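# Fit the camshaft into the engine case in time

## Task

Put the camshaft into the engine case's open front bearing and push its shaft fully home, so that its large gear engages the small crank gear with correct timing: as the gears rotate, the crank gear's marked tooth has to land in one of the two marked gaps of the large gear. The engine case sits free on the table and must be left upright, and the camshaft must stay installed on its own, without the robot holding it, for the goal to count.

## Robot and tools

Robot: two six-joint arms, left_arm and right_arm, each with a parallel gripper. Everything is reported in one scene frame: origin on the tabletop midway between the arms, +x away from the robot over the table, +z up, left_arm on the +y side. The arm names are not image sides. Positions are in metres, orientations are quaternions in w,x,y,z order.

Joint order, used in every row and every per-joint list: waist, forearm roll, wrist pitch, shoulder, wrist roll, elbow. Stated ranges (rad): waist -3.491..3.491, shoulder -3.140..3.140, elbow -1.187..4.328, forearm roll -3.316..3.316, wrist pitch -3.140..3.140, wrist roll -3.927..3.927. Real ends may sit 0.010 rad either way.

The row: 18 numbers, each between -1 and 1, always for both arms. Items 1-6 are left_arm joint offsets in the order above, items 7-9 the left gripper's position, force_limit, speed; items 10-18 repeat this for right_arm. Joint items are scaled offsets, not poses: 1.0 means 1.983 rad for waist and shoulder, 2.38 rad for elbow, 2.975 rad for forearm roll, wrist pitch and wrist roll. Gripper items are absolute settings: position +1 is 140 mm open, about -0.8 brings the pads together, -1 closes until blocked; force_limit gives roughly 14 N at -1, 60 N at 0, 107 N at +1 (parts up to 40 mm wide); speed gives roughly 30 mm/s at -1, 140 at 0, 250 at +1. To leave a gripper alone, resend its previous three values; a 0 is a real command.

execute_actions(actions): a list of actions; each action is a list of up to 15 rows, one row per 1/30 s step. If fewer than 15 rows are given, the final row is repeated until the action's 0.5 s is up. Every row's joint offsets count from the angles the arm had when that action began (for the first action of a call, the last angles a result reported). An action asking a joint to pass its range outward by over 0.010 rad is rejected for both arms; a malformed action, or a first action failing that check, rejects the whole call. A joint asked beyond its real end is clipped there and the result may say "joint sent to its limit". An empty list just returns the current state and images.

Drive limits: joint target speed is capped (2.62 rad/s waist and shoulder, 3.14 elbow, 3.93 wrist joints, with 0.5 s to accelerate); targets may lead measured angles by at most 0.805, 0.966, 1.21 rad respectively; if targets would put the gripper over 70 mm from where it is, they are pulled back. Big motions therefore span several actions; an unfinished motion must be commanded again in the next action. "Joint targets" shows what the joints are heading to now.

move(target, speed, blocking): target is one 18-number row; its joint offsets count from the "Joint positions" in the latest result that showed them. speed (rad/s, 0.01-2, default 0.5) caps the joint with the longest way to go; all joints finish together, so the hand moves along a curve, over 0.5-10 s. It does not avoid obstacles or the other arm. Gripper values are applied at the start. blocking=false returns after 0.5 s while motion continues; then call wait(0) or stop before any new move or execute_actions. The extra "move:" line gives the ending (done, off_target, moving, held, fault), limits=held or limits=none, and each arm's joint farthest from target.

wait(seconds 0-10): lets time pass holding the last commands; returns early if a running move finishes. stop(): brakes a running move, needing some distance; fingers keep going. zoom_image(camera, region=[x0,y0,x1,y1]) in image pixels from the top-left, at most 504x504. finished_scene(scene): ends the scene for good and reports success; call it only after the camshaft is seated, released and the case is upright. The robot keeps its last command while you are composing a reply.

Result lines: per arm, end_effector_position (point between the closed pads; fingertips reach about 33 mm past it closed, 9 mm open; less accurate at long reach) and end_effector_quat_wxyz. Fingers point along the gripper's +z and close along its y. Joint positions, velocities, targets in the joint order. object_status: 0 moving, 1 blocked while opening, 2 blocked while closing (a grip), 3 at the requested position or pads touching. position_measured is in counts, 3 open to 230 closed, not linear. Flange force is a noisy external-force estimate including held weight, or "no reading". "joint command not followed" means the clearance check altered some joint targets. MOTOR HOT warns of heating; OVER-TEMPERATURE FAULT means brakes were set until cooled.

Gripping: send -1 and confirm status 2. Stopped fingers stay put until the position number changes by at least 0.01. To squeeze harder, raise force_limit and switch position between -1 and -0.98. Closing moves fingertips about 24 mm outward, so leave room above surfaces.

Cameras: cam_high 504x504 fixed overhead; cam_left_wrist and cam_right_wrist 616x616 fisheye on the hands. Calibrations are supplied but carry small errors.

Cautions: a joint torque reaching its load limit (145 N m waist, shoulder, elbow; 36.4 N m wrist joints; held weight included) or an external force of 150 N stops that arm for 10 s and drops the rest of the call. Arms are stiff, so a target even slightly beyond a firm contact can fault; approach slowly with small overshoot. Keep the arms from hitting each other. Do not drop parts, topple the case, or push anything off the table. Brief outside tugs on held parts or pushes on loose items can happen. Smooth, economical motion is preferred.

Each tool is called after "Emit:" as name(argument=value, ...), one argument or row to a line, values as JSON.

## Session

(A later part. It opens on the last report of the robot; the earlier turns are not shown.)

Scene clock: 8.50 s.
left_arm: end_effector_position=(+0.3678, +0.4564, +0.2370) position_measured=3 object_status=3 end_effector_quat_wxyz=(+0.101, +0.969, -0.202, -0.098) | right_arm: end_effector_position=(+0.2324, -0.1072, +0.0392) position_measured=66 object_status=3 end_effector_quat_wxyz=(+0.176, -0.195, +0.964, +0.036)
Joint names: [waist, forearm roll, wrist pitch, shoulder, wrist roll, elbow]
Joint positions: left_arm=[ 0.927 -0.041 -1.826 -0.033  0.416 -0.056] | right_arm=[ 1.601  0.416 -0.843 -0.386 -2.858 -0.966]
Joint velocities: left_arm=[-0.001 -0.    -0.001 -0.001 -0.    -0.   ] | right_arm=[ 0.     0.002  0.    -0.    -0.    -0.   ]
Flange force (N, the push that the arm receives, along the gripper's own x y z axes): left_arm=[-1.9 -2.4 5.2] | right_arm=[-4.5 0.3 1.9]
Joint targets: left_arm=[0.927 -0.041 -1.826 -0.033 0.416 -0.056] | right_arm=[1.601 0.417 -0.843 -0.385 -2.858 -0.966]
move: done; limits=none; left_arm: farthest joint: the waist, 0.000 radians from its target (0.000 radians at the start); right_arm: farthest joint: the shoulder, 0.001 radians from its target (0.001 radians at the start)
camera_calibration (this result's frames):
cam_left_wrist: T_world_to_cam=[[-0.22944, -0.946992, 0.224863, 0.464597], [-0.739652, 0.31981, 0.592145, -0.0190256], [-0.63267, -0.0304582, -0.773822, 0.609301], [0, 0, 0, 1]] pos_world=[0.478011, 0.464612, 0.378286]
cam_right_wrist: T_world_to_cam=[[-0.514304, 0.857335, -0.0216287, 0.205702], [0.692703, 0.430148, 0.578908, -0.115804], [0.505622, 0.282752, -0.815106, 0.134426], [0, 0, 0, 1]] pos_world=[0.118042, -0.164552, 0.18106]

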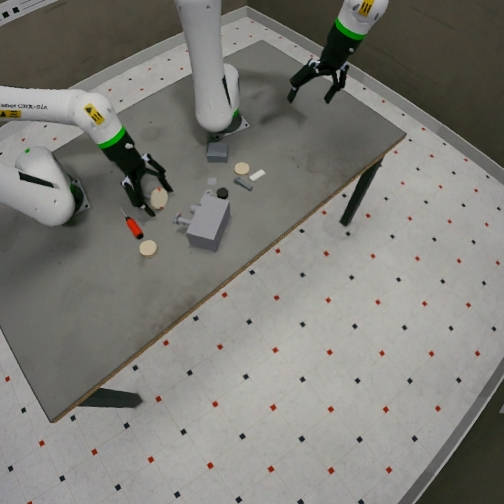

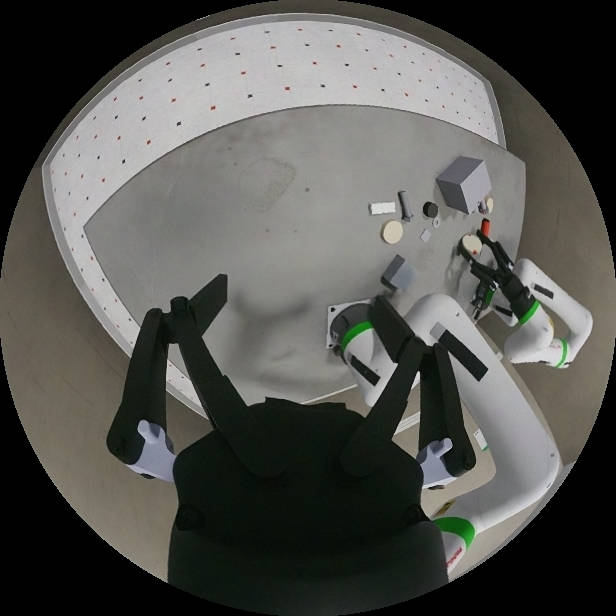

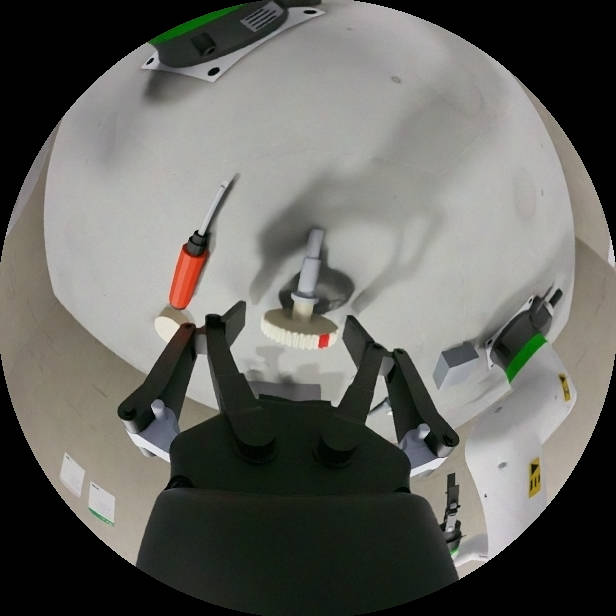

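Emit:
move(
  target=[0,0,0,0,0,0,1,0,0,0,0,0,0,0,0,-1,1,-0.5],
)

Emit:
move(
  target=[0,0,0,0,0,0,1,0,0,0,0,-0.06,0,0,0.075,-1,1,-0.5],
  speed=0.3,
)

Emit:
move(
  target=[0,0,0,0,0,0,1,0,0,-0.1926,-0.14,-0.1057,0.166,0.5,0.208,-1,1,-0.5],
  speed=1.2,
)

Emit:
move(
  target=[0,0,0,0,0,0,1,0,0,0,0,0,0,0.8153,0,-1,1,-0.5],
  speed=1.5,
)

Emit:
move(
  target=[0,0,0,0,0,0,1,0,0,0,0,0.0605,0,0,-0.0756,-1,1,-0.5],
  speed=0.2,
)

Emit:
zoom_image(
  camera="cam_right_wrist",
  region=[200,100,450,350],
)

Emit:
zoom_image(
  camera="cam_left_wrist",
  region=[420,150,530,270],
)

Scene clock: 9.73 s.
left_arm: end_effector_position=(+0.3678, +0.4564, +0.2370) position_measured=3 object_status=3 end_effector_quat_wxyz=(+0.101, +0.969, -0.202, -0.098) | right_arm: end_effector_position=(+0.2324, -0.1072, +0.0392) position_measured=127 object_status=2 end_effector_quat_wxyz=(+0.176, -0.195, +0.964, +0.036)
Joint names: [waist, forearm roll, wrist pitch, shoulder, wrist roll, elbow]
Joint positions: left_arm=[ 0.927 -0.041 -1.826 -0.033  0.416 -0.056] | right_arm=[ 1.601  0.417 -0.843 -0.386 -2.858 -0.966]
Joint velocities: left_arm=[ 0.    -0.001  0.002  0.001  0.     0.001] | right_arm=[ 0.    -0.001  0.002  0.     0.     0.   ]
Flange force (N, the push that the arm receives, along the gripper's own x y z axes): left_arm=[-5.8 -0.3 9.0] | right_arm=[-10.2 -2.7 -23.4]
Joint targets: left_arm=[0.927 -0.041 -1.826 -0.033 0.416 -0.056] | right_arm=[1.601 0.416 -0.843 -0.386 -2.858 -0.966]
move: done; limits=none; left_arm: farthest joint: the waist, 0.000 radians from its target (0.000 radians at the start); right_arm: farthest joint: the forearm roll, 0.001 radians from its target (0.001 radians at the start)
camera_calibration (this result's frames):
cam_left_wrist: T_world_to_cam=[[-0.22944, -0.946992, 0.224863, 0.464597], [-0.739652, 0.31981, 0.592145, -0.0190257], [-0.63267, -0.0304583, -0.773822, 0.609301], [0, 0, 0, 1]] pos_world=[0.478011, 0.464612, 0.378286]
cam_right_wrist: T_world_to_cam=[[-0.514358, 0.857302, -0.0216776, 0.205716], [0.692631, 0.430199, 0.578957, -0.115804], [0.505666, 0.282776, -0.81507, 0.134414], [0, 0, 0, 1]] pos_world=[0.118052, -0.164551, 0.181062]

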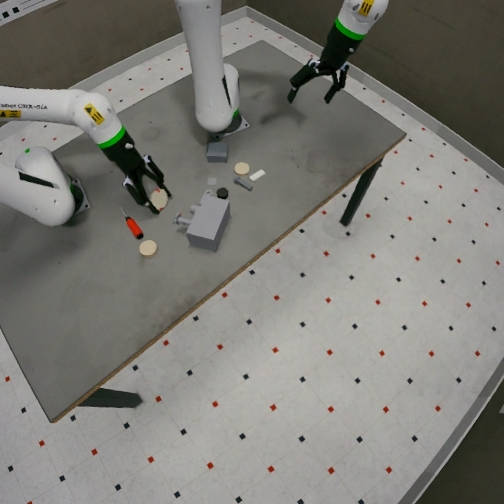

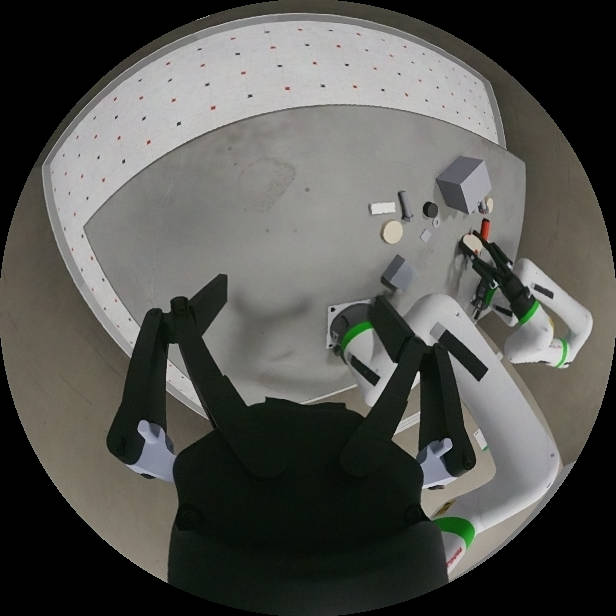

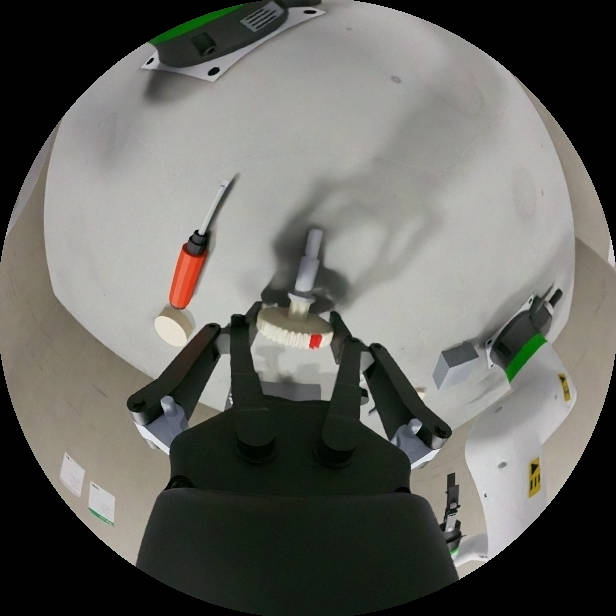

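Scene clock: 10.67 s.
left_arm: end_effector_position=(+0.3678, +0.4564, +0.2370) position_measured=3 object_status=3 end_effector_quat_wxyz=(+0.101, +0.969, -0.202, -0.098) | right_arm: end_effector_position=(+0.2513, -0.0841, +0.1161) position_measured=127 object_status=2 end_effector_quat_wxyz=(+0.195, -0.164, +0.967, +0.031)
Joint names: [waist, forearm roll, wrist pitch, shoulder, wrist roll, elbow]
Joint positions: left_arm=[ 0.927 -0.041 -1.826 -0.033  0.416 -0.056] | right_arm=[ 1.601  0.417 -1.021 -0.386 -2.858 -0.788]
Joint velocities: left_arm=[-0.001  0.     0.001  0.001 -0.001 -0.   ] | right_arm=[-0.    -0.001 -0.    -0.    -0.     0.001]
Flange force (N, the push that the arm receives, along the gripper's own x y z axes): left_arm=[-1.7 -2.1 6.2] | right_arm=[-2.1 1.2 2.3]
Joint targets: left_arm=[0.927 -0.041 -1.826 -0.033 0.416 -0.056] | right_arm=[1.601 0.417 -1.021 -0.386 -2.858 -0.788]
move: done; limits=none; left_arm: farthest joint: the waist, 0.000 radians from its target (0.000 radians at the start); right_arm: farthest joint: the waist, 0.000 radians from its target (0.000 radians at the start)
camera_calibration (this result's frames):
cam_left_wrist: T_world_to_cam=[[-0.22944, -0.946992, 0.224862, 0.464597], [-0.739652, 0.319809, 0.592145, -0.0190255], [-0.63267, -0.0304582, -0.773822, 0.609301], [0, 0, 0, 1]] pos_world=[0.478011, 0.464612, 0.378286]
cam_right_wrist: T_world_to_cam=[[-0.457917, 0.888479, -0.0302799, 0.186637], [0.697056, 0.379981, 0.608052, -0.192043], [0.551747, 0.257331, -0.79332, 0.164772], [0, 0, 0, 1]] pos_world=[0.128417, -0.135251, 0.25314]

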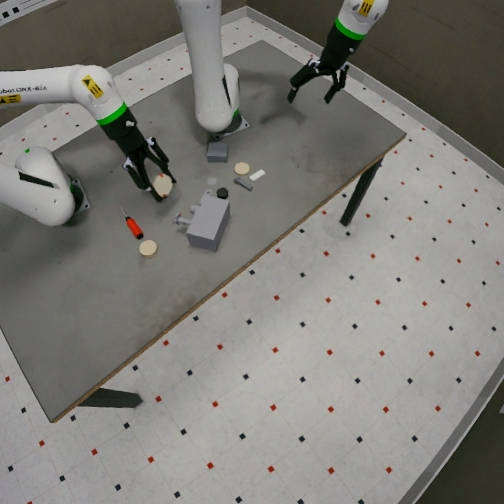

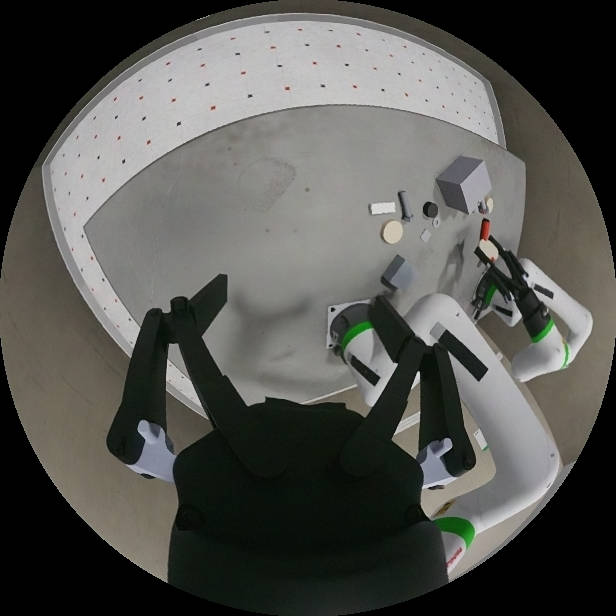

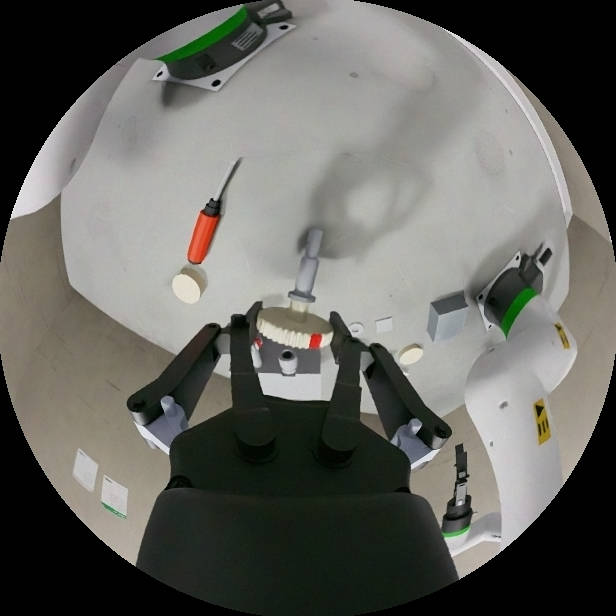

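Scene clock: 12.47 s.
left_arm: end_effector_position=(+0.3678, +0.4564, +0.2370) position_measured=3 object_status=3 end_effector_quat_wxyz=(+0.101, +0.969, -0.202, -0.098) | right_arm: end_effector_position=(+0.2758, -0.0947, +0.1370) position_measured=127 object_status=2 end_effector_quat_wxyz=(-0.001, -0.584, +0.812, -0.000)
Joint names: [waist, forearm roll, wrist pitch, shoulder, wrist roll, elbow]
Joint positions: left_arm=[ 0.927 -0.041 -1.826 -0.033  0.416 -0.056] | right_arm=[ 1.219  0.    -1.336 -0.056 -1.37  -0.293]
Joint velocities: left_arm=[ 0.    -0.     0.001 -0.    -0.     0.002] | right_arm=[ 0.    -0.001  0.001  0.    -0.     0.   ]
Flange force (N, the push that the arm receives, along the gripper's own x y z axes): left_arm=[-5.5 -0.6 6.3] | right_arm=[-2.3 -2.7 -0.3]
Joint targets: left_arm=[0.927 -0.041 -1.826 -0.033 0.416 -0.056] | right_arm=[1.219 0.000 -1.336 -0.056 -1.370 -0.293]
move: done; limits=none; left_arm: farthest joint: the waist, 0.000 radians from its target (0.000 radians at the start); right_arm: farthest joint: the waist, 0.000 radians from its target (0.382 radians at the start)
camera_calibration (this result's frames):
cam_left_wrist: T_world_to_cam=[[-0.22944, -0.946992, 0.224862, 0.464597], [-0.739653, 0.31981, 0.592145, -0.0190255], [-0.63267, -0.0304582, -0.773822, 0.609301], [0, 0, 0, 1]] pos_world=[0.478011, 0.464612, 0.378286]
cam_right_wrist: T_world_to_cam=[[-0.982891, 0.181783, 0.0296764, 0.277589], [0.18326, 0.948997, 0.256553, 0.0259195], [0.0184741, 0.257602, -0.966075, 0.341305], [0, 0, 0, 1]] pos_world=[0.261784, -0.162979, 0.314839]

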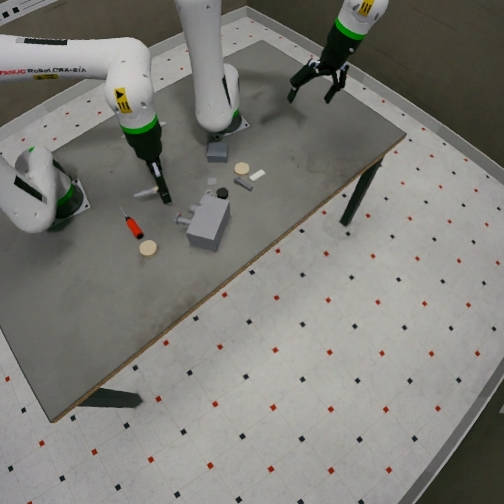

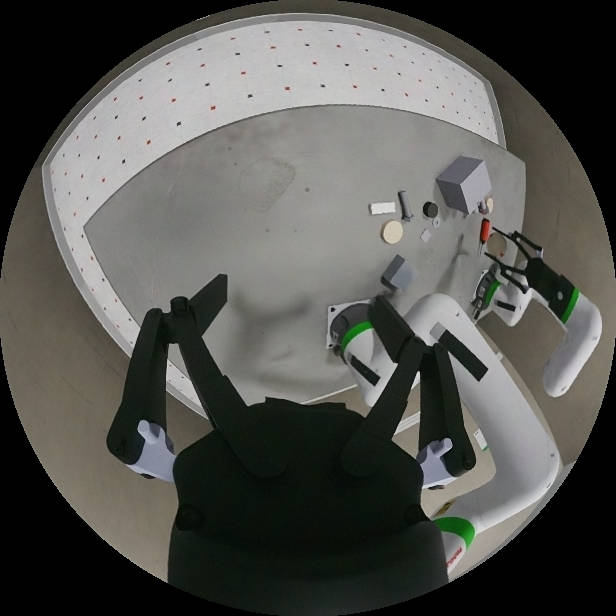

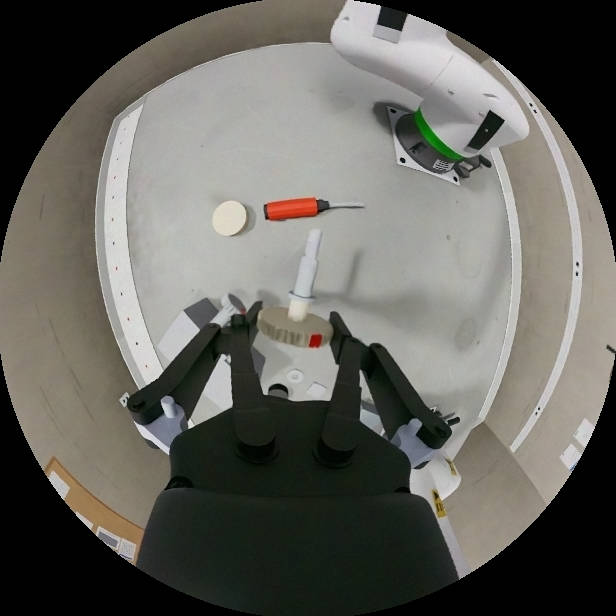

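Scene clock: 14.70 s.
left_arm: end_effector_position=(+0.3678, +0.4564, +0.2370) position_measured=3 object_status=3 end_effector_quat_wxyz=(+0.101, +0.969, -0.202, -0.098) | right_arm: end_effector_position=(+0.2758, -0.0947, +0.1370) position_measured=127 object_status=2 end_effector_quat_wxyz=(+0.001, +0.965, +0.262, -0.000)
Joint names: [waist, forearm roll, wrist pitch, shoulder, wrist roll, elbow]
Joint positions: left_arm=[ 0.927 -0.041 -1.826 -0.033  0.416 -0.056] | right_arm=[ 1.219  0.    -1.336 -0.056  1.055 -0.293]
Joint velocities: left_arm=[-0.001  0.     0.001 -0.001  0.    -0.001] | right_arm=[-0.001  0.    -0.001  0.    -0.     0.   ]
Flange force (N, the push that the arm receives, along the gripper's own x y z axes): left_arm=[-3.5 -2.1 6.3] | right_arm=[3.2 0.6 -0.7]
Joint targets: left_arm=[0.927 -0.041 -1.826 -0.033 0.416 -0.056] | right_arm=[1.219 0.000 -1.336 -0.056 1.055 -0.293]
move: done; limits=none; left_arm: farthest joint: the waist, 0.000 radians from its target (0.000 radians at the start); right_arm: farthest joint: the waist, 0.000 radians from its target (0.000 radians at the start)
camera_calibration (this result's frames):
cam_left_wrist: T_world_to_cam=[[-0.22944, -0.946992, 0.224862, 0.464597], [-0.739652, 0.31981, 0.592145, -0.0190256], [-0.63267, -0.030458, -0.773822, 0.609301], [0, 0, 0, 1]] pos_world=[0.478011, 0.464612, 0.378286]
cam_right_wrist: T_world_to_cam=[[0.622158, -0.782319, 0.0299335, -0.256373], [-0.760714, -0.595057, 0.259271, 0.139726], [-0.18502, -0.184078, -0.965341, 0.355518], [0, 0, 0, 1]] pos_world=[0.331574, -0.0519771, 0.314643]

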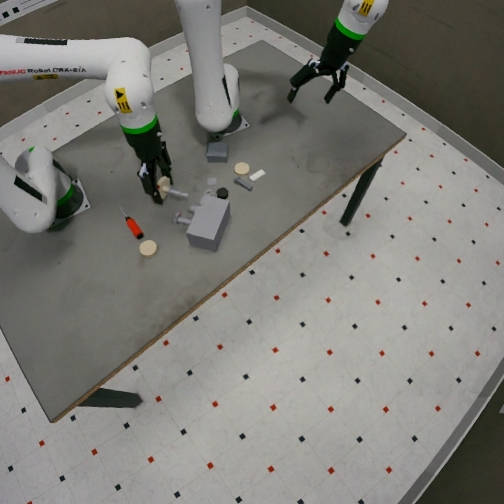

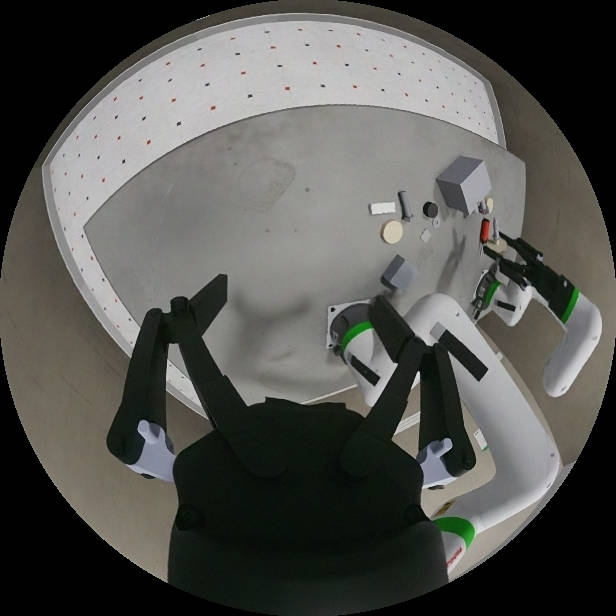

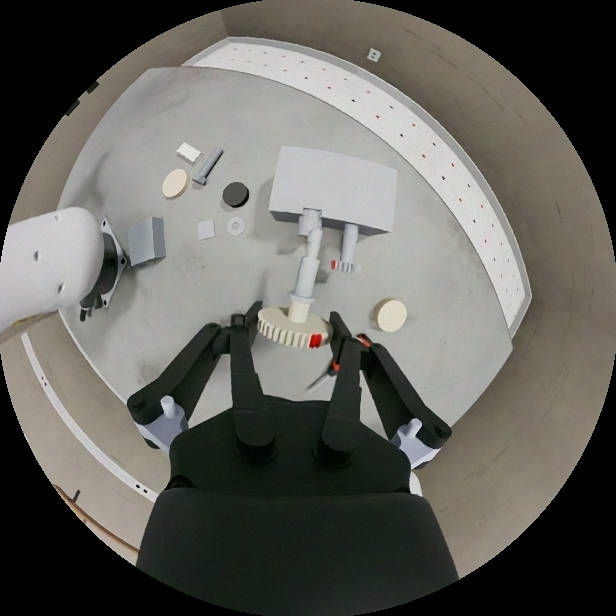

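Scene clock: 15.93 s.
left_arm: end_effector_position=(+0.3678, +0.4564, +0.2370) position_measured=3 object_status=3 end_effector_quat_wxyz=(+0.101, +0.969, -0.202, -0.098) | right_arm: end_effector_position=(+0.2634, -0.1161, +0.0638) position_measured=127 object_status=2 end_effector_quat_wxyz=(+0.001, +0.965, +0.262, -0.000)
Joint names: [waist, forearm roll, wrist pitch, shoulder, wrist roll, elbow]
Joint positions: left_arm=[ 0.927 -0.041 -1.826 -0.033  0.416 -0.056] | right_arm=[ 1.219  0.    -1.156 -0.056  1.055 -0.473]
Joint velocities: left_arm=[ 0.001  0.    -0.002 -0.001  0.    -0.   ] | right_arm=[ 0.001  0.     0.    -0.     0.    -0.   ]
Flange force (N, the push that the arm receives, along the gripper's own x y z axes): left_arm=[-5.5 1.1 10.8] | right_arm=[2.4 -0.3 0.5]
Joint targets: left_arm=[0.927 -0.041 -1.826 -0.033 0.416 -0.056] | right_arm=[1.219 0.000 -1.156 -0.056 1.055 -0.473]
move: done; limits=none; left_arm: farthest joint: the waist, 0.000 radians from its target (0.000 radians at the start); right_arm: farthest joint: the waist, 0.000 radians from its target (0.000 radians at the start)
camera_calibration (this result's frames):
cam_left_wrist: T_world_to_cam=[[-0.22944, -0.946992, 0.224862, 0.464597], [-0.739652, 0.31981, 0.592145, -0.0190256], [-0.63267, -0.0304582, -0.773822, 0.609301], [0, 0, 0, 1]] pos_world=[0.478011, 0.464612, 0.378286]
cam_right_wrist: T_world_to_cam=[[0.622157, -0.782324, 0.0298387, -0.26321], [-0.760711, -0.595082, 0.259223, 0.136507], [-0.18504, -0.183976, -0.965357, 0.278654], [0, 0, 0, 1]] pos_world=[0.319162, -0.073417, 0.241468]

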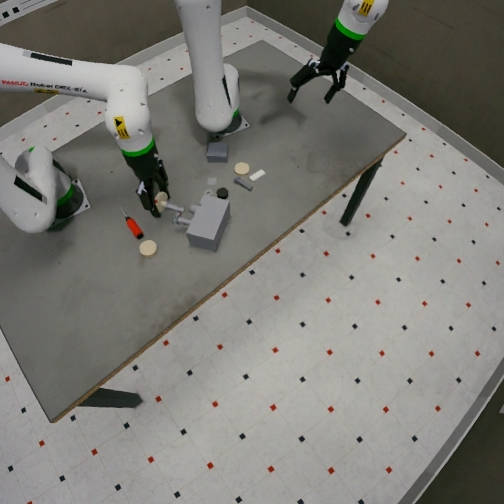

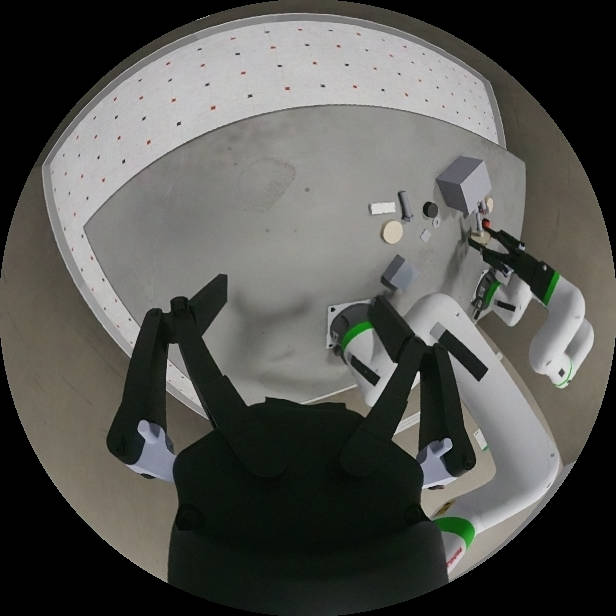

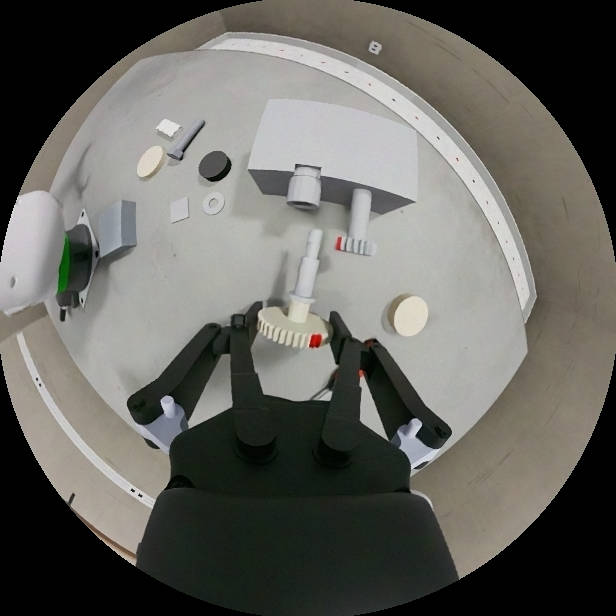

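Region (200, 100, 450, 350) of cam_right_wrist's 616x616 image, scaled by 2.016, with more detail than that image has.

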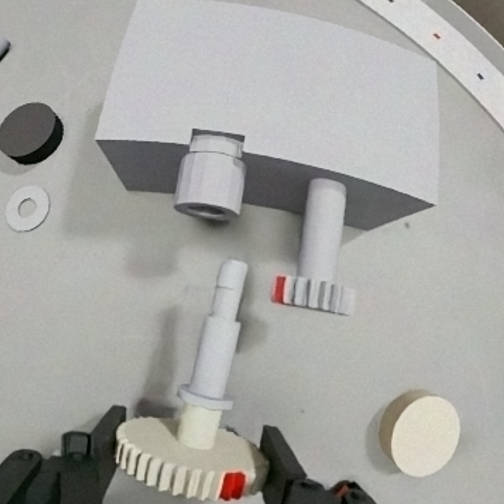

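Region (420, 150, 530, 270) of cam_left_wrist's 616x616 image, scaled by 4.200, with more detail than that image has; it fills the left 462 columns of this view, and the rest is white.

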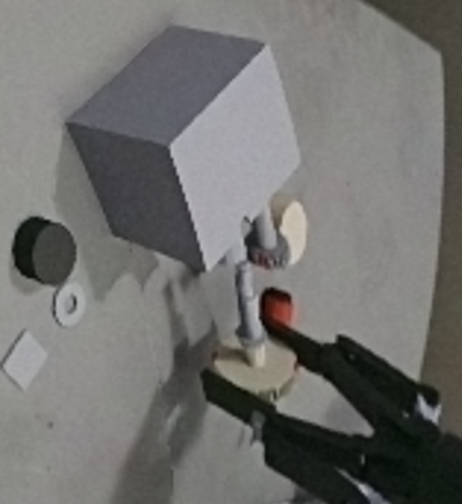

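Emit:
move(
  target=[-0.508,0.0138,0.18,-0.14,-0.14,-0.225,-1,0,0,0.0063,0,-0.003,0.0108,0.016,0.0128,-1,1,-0.5],
  speed=0.8,
)

Emit:
zoom_image(
  camera="cam_right_wrist",
  region=[200,100,450,350],
)

Emit:
zoom_image(
  camera="cam_left_wrist",
  region=[180,20,430,270],
)

Scene clock: 18.30 s.
left_arm: end_effector_position=(+0.2970, +0.1260, +0.0997) position_measured=233 object_status=3 end_effector_quat_wxyz=(+0.000, +0.606, -0.796, -0.000) | right_arm: end_effector_position=(+0.2653, -0.1033, +0.0678) position_measured=127 object_status=2 end_effector_quat_wxyz=(+0.000, +0.957, +0.291, -0.000)
Joint names: [waist, forearm roll, wrist pitch, shoulder, wrist roll, elbow]
Joint positions: left_arm=[-0.08   0.    -1.291 -0.31  -0.    -0.591] | right_arm=[ 1.232  0.    -1.165 -0.035  1.103 -0.442]
Joint velocities: left_arm=[-0.001 -0.    -0.003 -0.     0.    -0.   ] | right_arm=[ 0.001  0.001 -0.001 -0.    -0.     0.   ]
Flange force (N, the push that the arm receives, along the gripper's own x y z axes): left_arm=[-8.6 0.7 7.9] | right_arm=[2.5 2.0 0.3]
Joint targets: left_arm=[-0.080 0.000 -1.291 -0.311 -0.000 -0.591] | right_arm=[1.232 0.000 -1.165 -0.035 1.103 -0.442]
move: done; limits=none; left_arm: farthest joint: the waist, 0.000 radians from its target (1.008 radians at the start); right_arm: farthest joint: the waist, 0.000 radians from its target (0.012 radians at the start)
camera_calibration (this result's frames):
cam_left_wrist: T_world_to_cam=[[-0.992844, 0.11825, 0.0166622, 0.279565], [0.113123, 0.886598, 0.448495, -0.194747], [0.0382619, 0.44717, -0.89363, 0.200648], [0, 0, 0, 1]] pos_world=[0.291917, 0.0498793, 0.26199]
cam_right_wrist: T_world_to_cam=[[0.668018, -0.743551, 0.0297378, -0.262675], [-0.723598, -0.639728, 0.259141, 0.130032], [-0.17366, -0.194629, -0.965382, 0.281052], [0, 0, 0, 1]] pos_world=[0.318371, -0.0574262, 0.245437]

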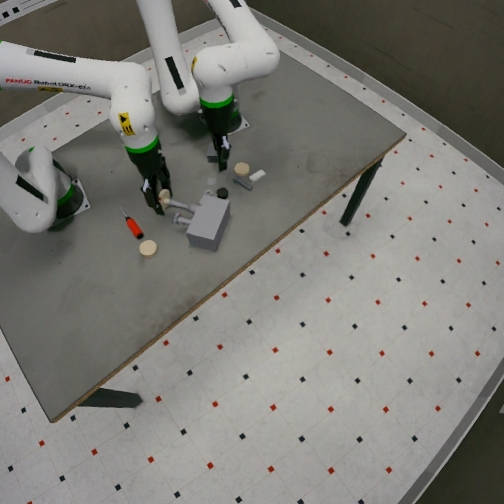

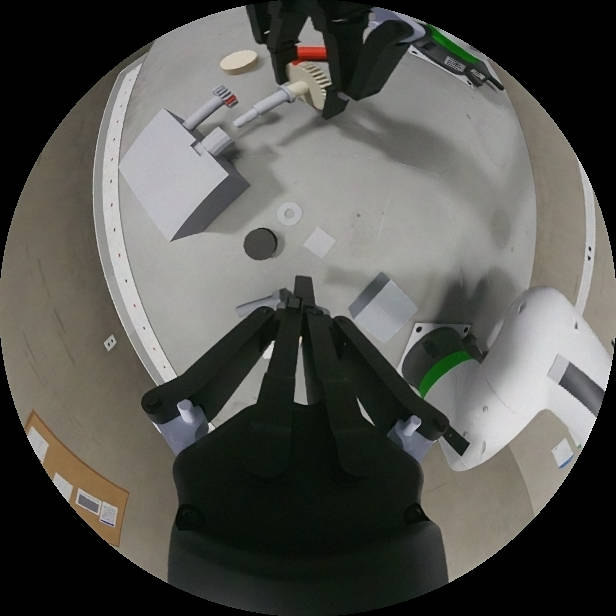

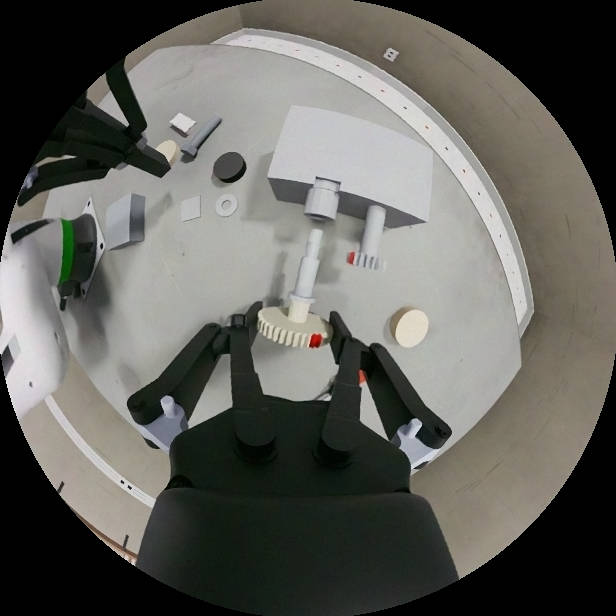

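Region (200, 100, 450, 350) of cam_right_wrist's 616x616 image, scaled by 2.016, with more detail than that image has.

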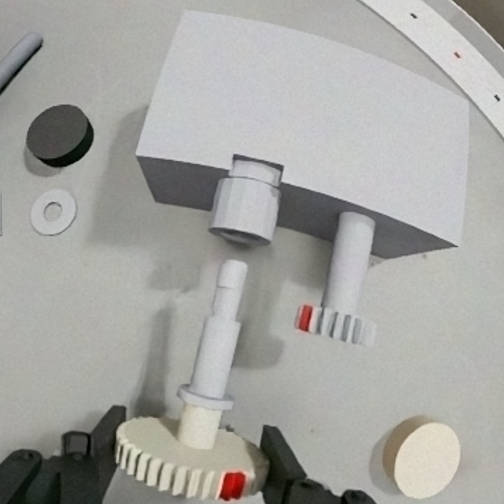

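Region (180, 20, 430, 270) of cam_left_wrist's 616x616 image, scaled by 2.016, with more detail than that image has.

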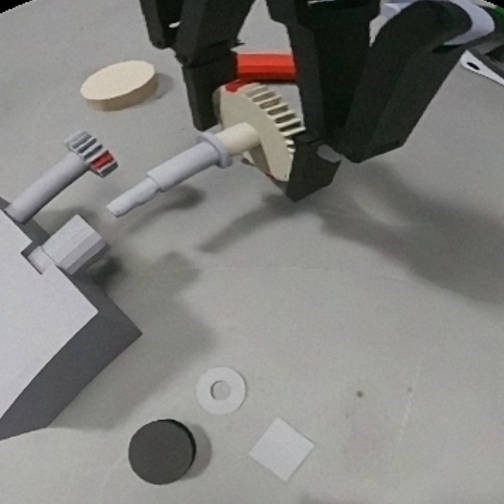

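Emit:
move(
  target=[0.15,0,0,0,-0.05,0,-1,0,0,-0.0068,0,0.002,0.014,0.0045,0.0091,-1,1,-0.5],
  speed=0.3,
)

Emit:
zoom_image(
  camera="cam_right_wrist",
  region=[240,150,420,330],
)

Emit:
zoom_image(
  camera="cam_left_wrist",
  region=[220,10,400,160],
)

Scene clock: 19.83 s.
left_arm: end_effector_position=(+0.3455, +0.2060, +0.0997) position_measured=233 object_status=3 end_effector_quat_wxyz=(+0.000, +0.663, -0.749, -0.000) | right_arm: end_effector_position=(+0.2740, -0.0985, +0.0656) position_measured=127 object_status=2 end_effector_quat_wxyz=(+0.001, +0.957, +0.291, -0.001)
Joint names: [waist, forearm roll, wrist pitch, shoulder, wrist roll, elbow]
Joint positions: left_arm=[ 0.217  0.    -1.291 -0.311 -0.149 -0.591] | right_arm=[ 1.218  0.    -1.159 -0.007  1.116 -0.421]
Joint velocities: left_arm=[ 0.  0. -0.  0.  0.  0.] | right_arm=[ 0.001  0.001 -0.003  0.    -0.001 -0.   ]
Flange force (N, the push that the arm receives, along the gripper's own x y z axes): left_arm=[-5.6 5.6 6.3] | right_arm=[2.7 0.8 -0.5]
Joint targets: left_arm=[0.217 0.000 -1.291 -0.310 -0.149 -0.591] | right_arm=[1.218 0.000 -1.159 -0.007 1.116 -0.421]
move: done; limits=none; left_arm: farthest joint: the shoulder, 0.001 radians from its target (0.001 radians at the start); right_arm: farthest joint: the waist, 0.000 radians from its target (0.013 radians at the start)
camera_calibration (this result's frames):
cam_left_wrist: T_world_to_cam=[[-0.999406, -0.0301812, 0.0166139, 0.351139], [-0.0195341, 0.893647, 0.448346, -0.22673], [-0.0283786, 0.447755, -0.893706, 0.185957], [0, 0, 0, 1]] pos_world=[0.351779, 0.129951, 0.26201]
cam_right_wrist: T_world_to_cam=[[0.667946, -0.743614, 0.0297666, -0.264844], [-0.723637, -0.639622, 0.259294, 0.140014], [-0.173775, -0.194735, -0.96534, 0.281432], [0, 0, 0, 1]] pos_world=[0.327126, -0.0525809, 0.243257]

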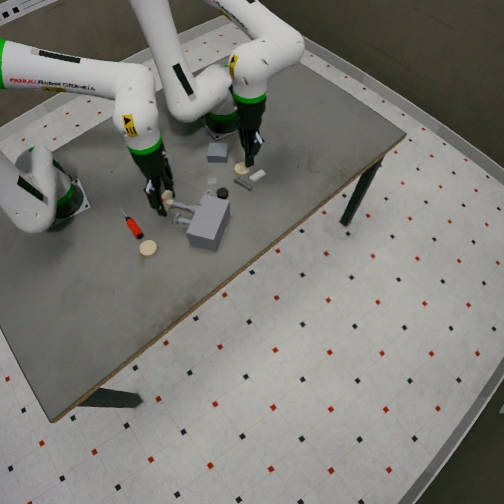

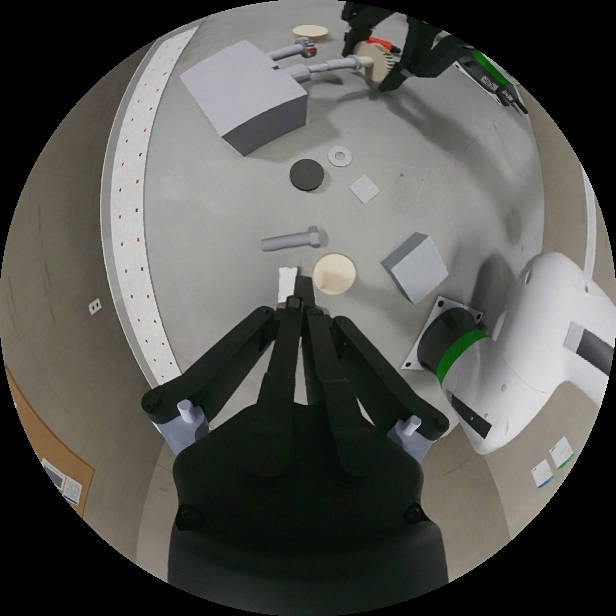

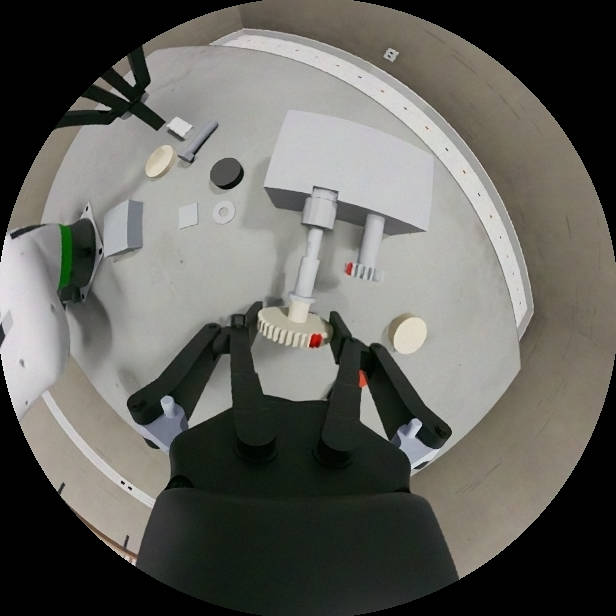

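Region (240, 150, 420, 330) of cam_right_wrist's 616x616 image, scaled by 2.800, with more detail than that image has.

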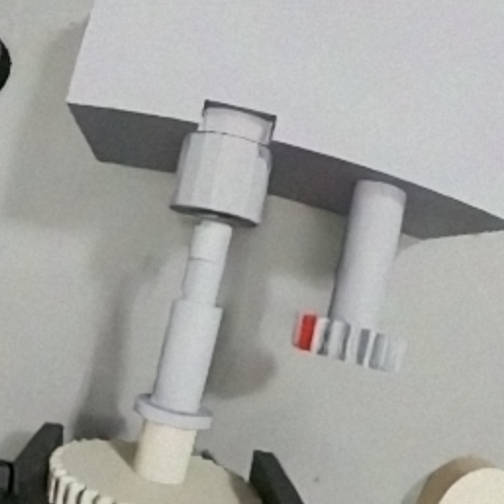

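Region (220, 10, 400, 160) of cam_left_wrist's 616x616 image, scaled by 2.800, with more detail than that image has.

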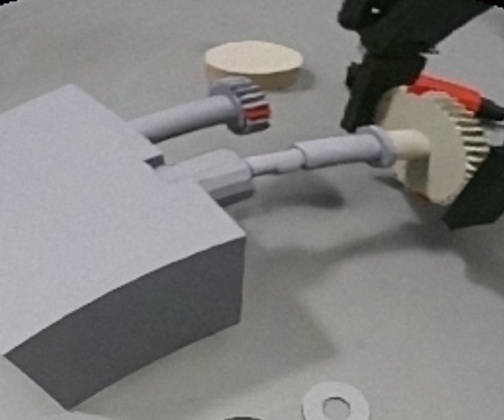

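Emit:
move(
  target=[0,0,0,0,0,0,-1,0,0,0,0,0.0026,0.0016,0,-0.0019,-1,1,-0.5],
  speed=0.02,
)

Emit:
move(
  target=[0,0,0,0,0,0,-1,0,0,-0.0064,0,0,0.0127,0.0043,0.0107,-1,1,-0.5],
  speed=0.02,
)

Emit:
zoom_image(
  camera="cam_right_wrist",
  region=[240,150,420,330],
)

Emit:
zoom_image(
  camera="cam_left_wrist",
  region=[220,10,400,160],
)

Scene clock: 20.73 s.
left_arm: end_effector_position=(+0.3455, +0.2060, +0.0997) position_measured=233 object_status=3 end_effector_quat_wxyz=(+0.000, +0.663, -0.749, -0.000) | right_arm: end_effector_position=(+0.2740, -0.0985, +0.0626) position_measured=127 object_status=2 end_effector_quat_wxyz=(+0.000, +0.957, +0.291, -0.001)
Joint names: [waist, forearm roll, wrist pitch, shoulder, wrist roll, elbow]
Joint positions: left_arm=[ 0.217  0.    -1.291 -0.311 -0.149 -0.591] | right_arm=[ 1.218  0.    -1.151 -0.004  1.116 -0.425]
Joint velocities: left_arm=[ 0.001  0.     0.001  0.    -0.001 -0.   ] | right_arm=[ 0.    -0.    -0.001 -0.     0.    -0.   ]
Flange force (N, the push that the arm receives, along the gripper's own x y z axes): left_arm=[-7.6 4.3 5.1] | right_arm=[2.3 1.0 0.5]
Joint targets: left_arm=[0.217 0.000 -1.291 -0.311 -0.149 -0.591] | right_arm=[1.218 0.000 -1.151 -0.004 1.116 -0.425]
move: done; limits=none; left_arm: farthest joint: the waist, 0.000 radians from its target (0.000 radians at the start); right_arm: farthest joint: the waist, 0.000 radians from its target (0.000 radians at the start)
camera_calibration (this result's frames):
cam_left_wrist: T_world_to_cam=[[-0.999406, -0.0302014, 0.0166139, 0.351146], [-0.0195522, 0.893646, 0.448346, -0.226729], [-0.0283876, 0.447755, -0.893706, 0.185957], [0, 0, 0, 1]] pos_world=[0.351783, 0.129957, 0.26201]
cam_right_wrist: T_world_to_cam=[[0.667944, -0.743616, 0.0297525, -0.264761], [-0.723644, -0.639631, 0.259253, 0.140776], [-0.173754, -0.194697, -0.965351, 0.278514], [0, 0, 0, 1]] pos_world=[0.32711, -0.05261, 0.240244]

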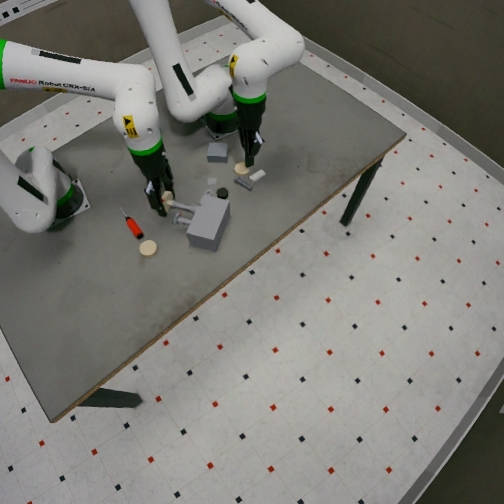

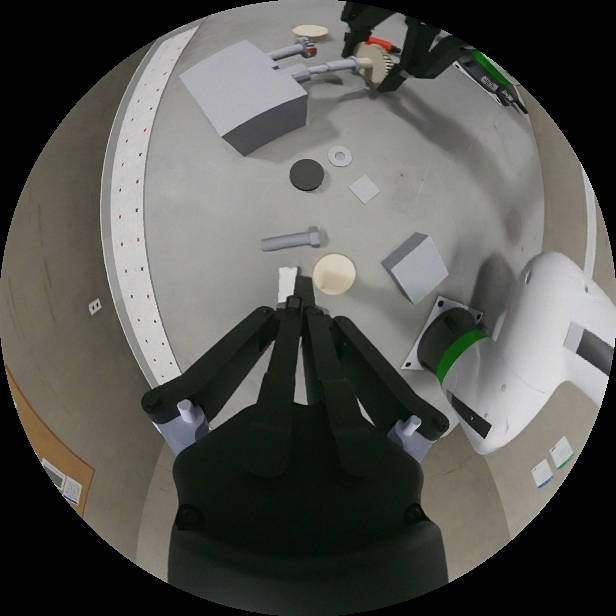

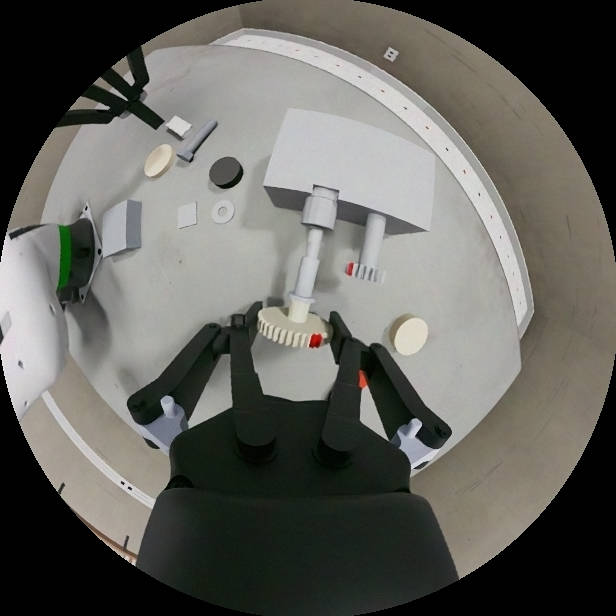

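Scene clock: 22.23 s.
left_arm: end_effector_position=(+0.3455, +0.2060, +0.0997) position_measured=233 object_status=3 end_effector_quat_wxyz=(+0.000, +0.663, -0.749, -0.000) | right_arm: end_effector_position=(+0.2828, -0.0935, +0.0626) position_measured=127 object_status=2 end_effector_quat_wxyz=(+0.000, +0.957, +0.291, -0.000)
Joint names: [waist, forearm roll, wrist pitch, shoulder, wrist roll, elbow]
Joint positions: left_arm=[ 0.217  0.    -1.291 -0.311 -0.149 -0.591] | right_arm=[ 1.206  0.    -1.151  0.021  1.129 -0.4  ]
Joint velocities: left_arm=[ 0.001  0.001  0.001 -0.001  0.     0.001] | right_arm=[0.    0.    0.    0.    0.002 0.   ]
Flange force (N, the push that the arm receives, along the gripper's own x y z axes): left_arm=[-6.5 6.0 5.7] | right_arm=[4.4 0.8 -1.6]
Joint targets: left_arm=[0.217 0.000 -1.291 -0.311 -0.149 -0.591] | right_arm=[1.206 0.000 -1.151 0.021 1.129 -0.400]
move: done; limits=none; left_arm: farthest joint: the waist, 0.000 radians from its target (0.000 radians at the start); right_arm: farthest joint: the waist, 0.000 radians from its target (0.013 radians at the start)
camera_calibration (this result's frames):
cam_left_wrist: T_world_to_cam=[[-0.999406, -0.0302016, 0.016614, 0.351146], [-0.0195523, 0.893646, 0.448346, -0.226729], [-0.0283878, 0.447755, -0.893706, 0.185957], [0, 0, 0, 1]] pos_world=[0.351783, 0.129957, 0.26201]
cam_right_wrist: T_world_to_cam=[[0.668015, -0.743557, 0.0296518, -0.266884], [-0.723613, -0.639769, 0.258999, 0.150371], [-0.17361, -0.194472, -0.965422, 0.281032], [0, 0, 0, 1]] pos_world=[0.335883, -0.0475879, 0.240282]

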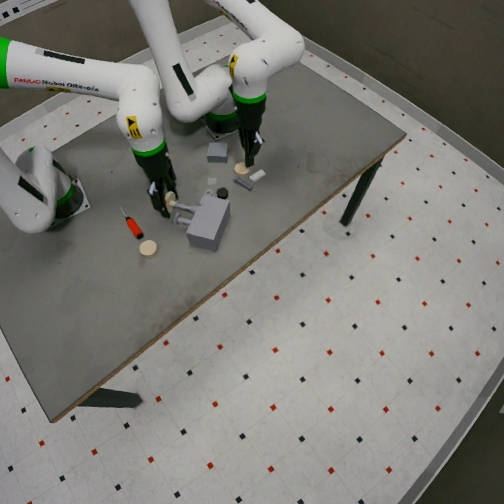

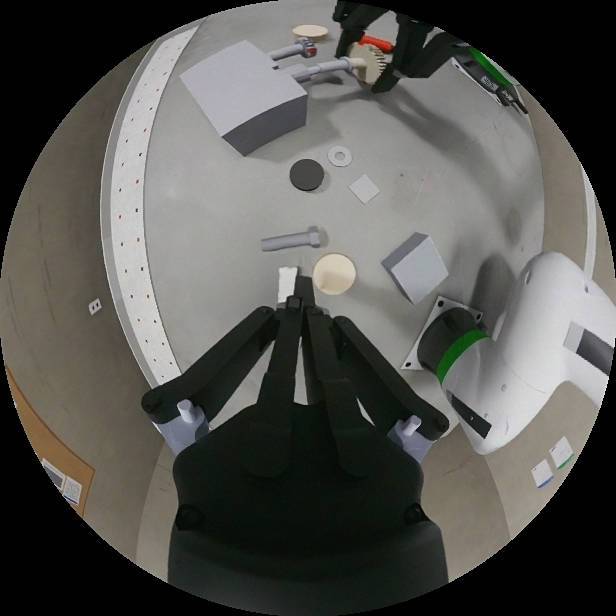

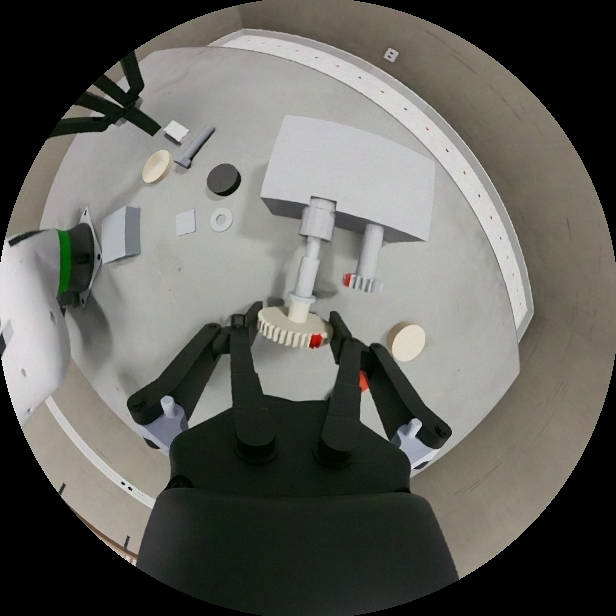

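Region (240, 150, 420, 330) of cam_right_wrist's 616x616 image, scaled by 2.800, with more detail than that image has.

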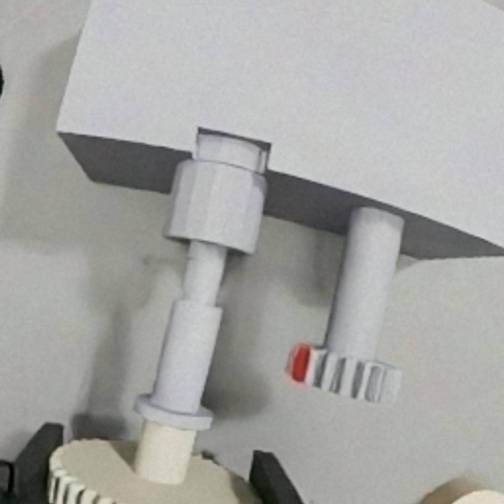

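Region (220, 10, 400, 160) of cam_left_wrist's 616x616 image, scaled by 2.800, with more detail than that image has.

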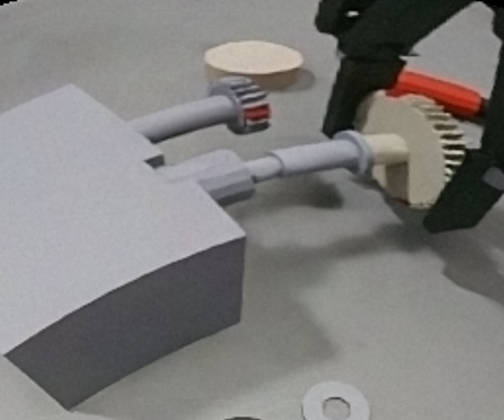

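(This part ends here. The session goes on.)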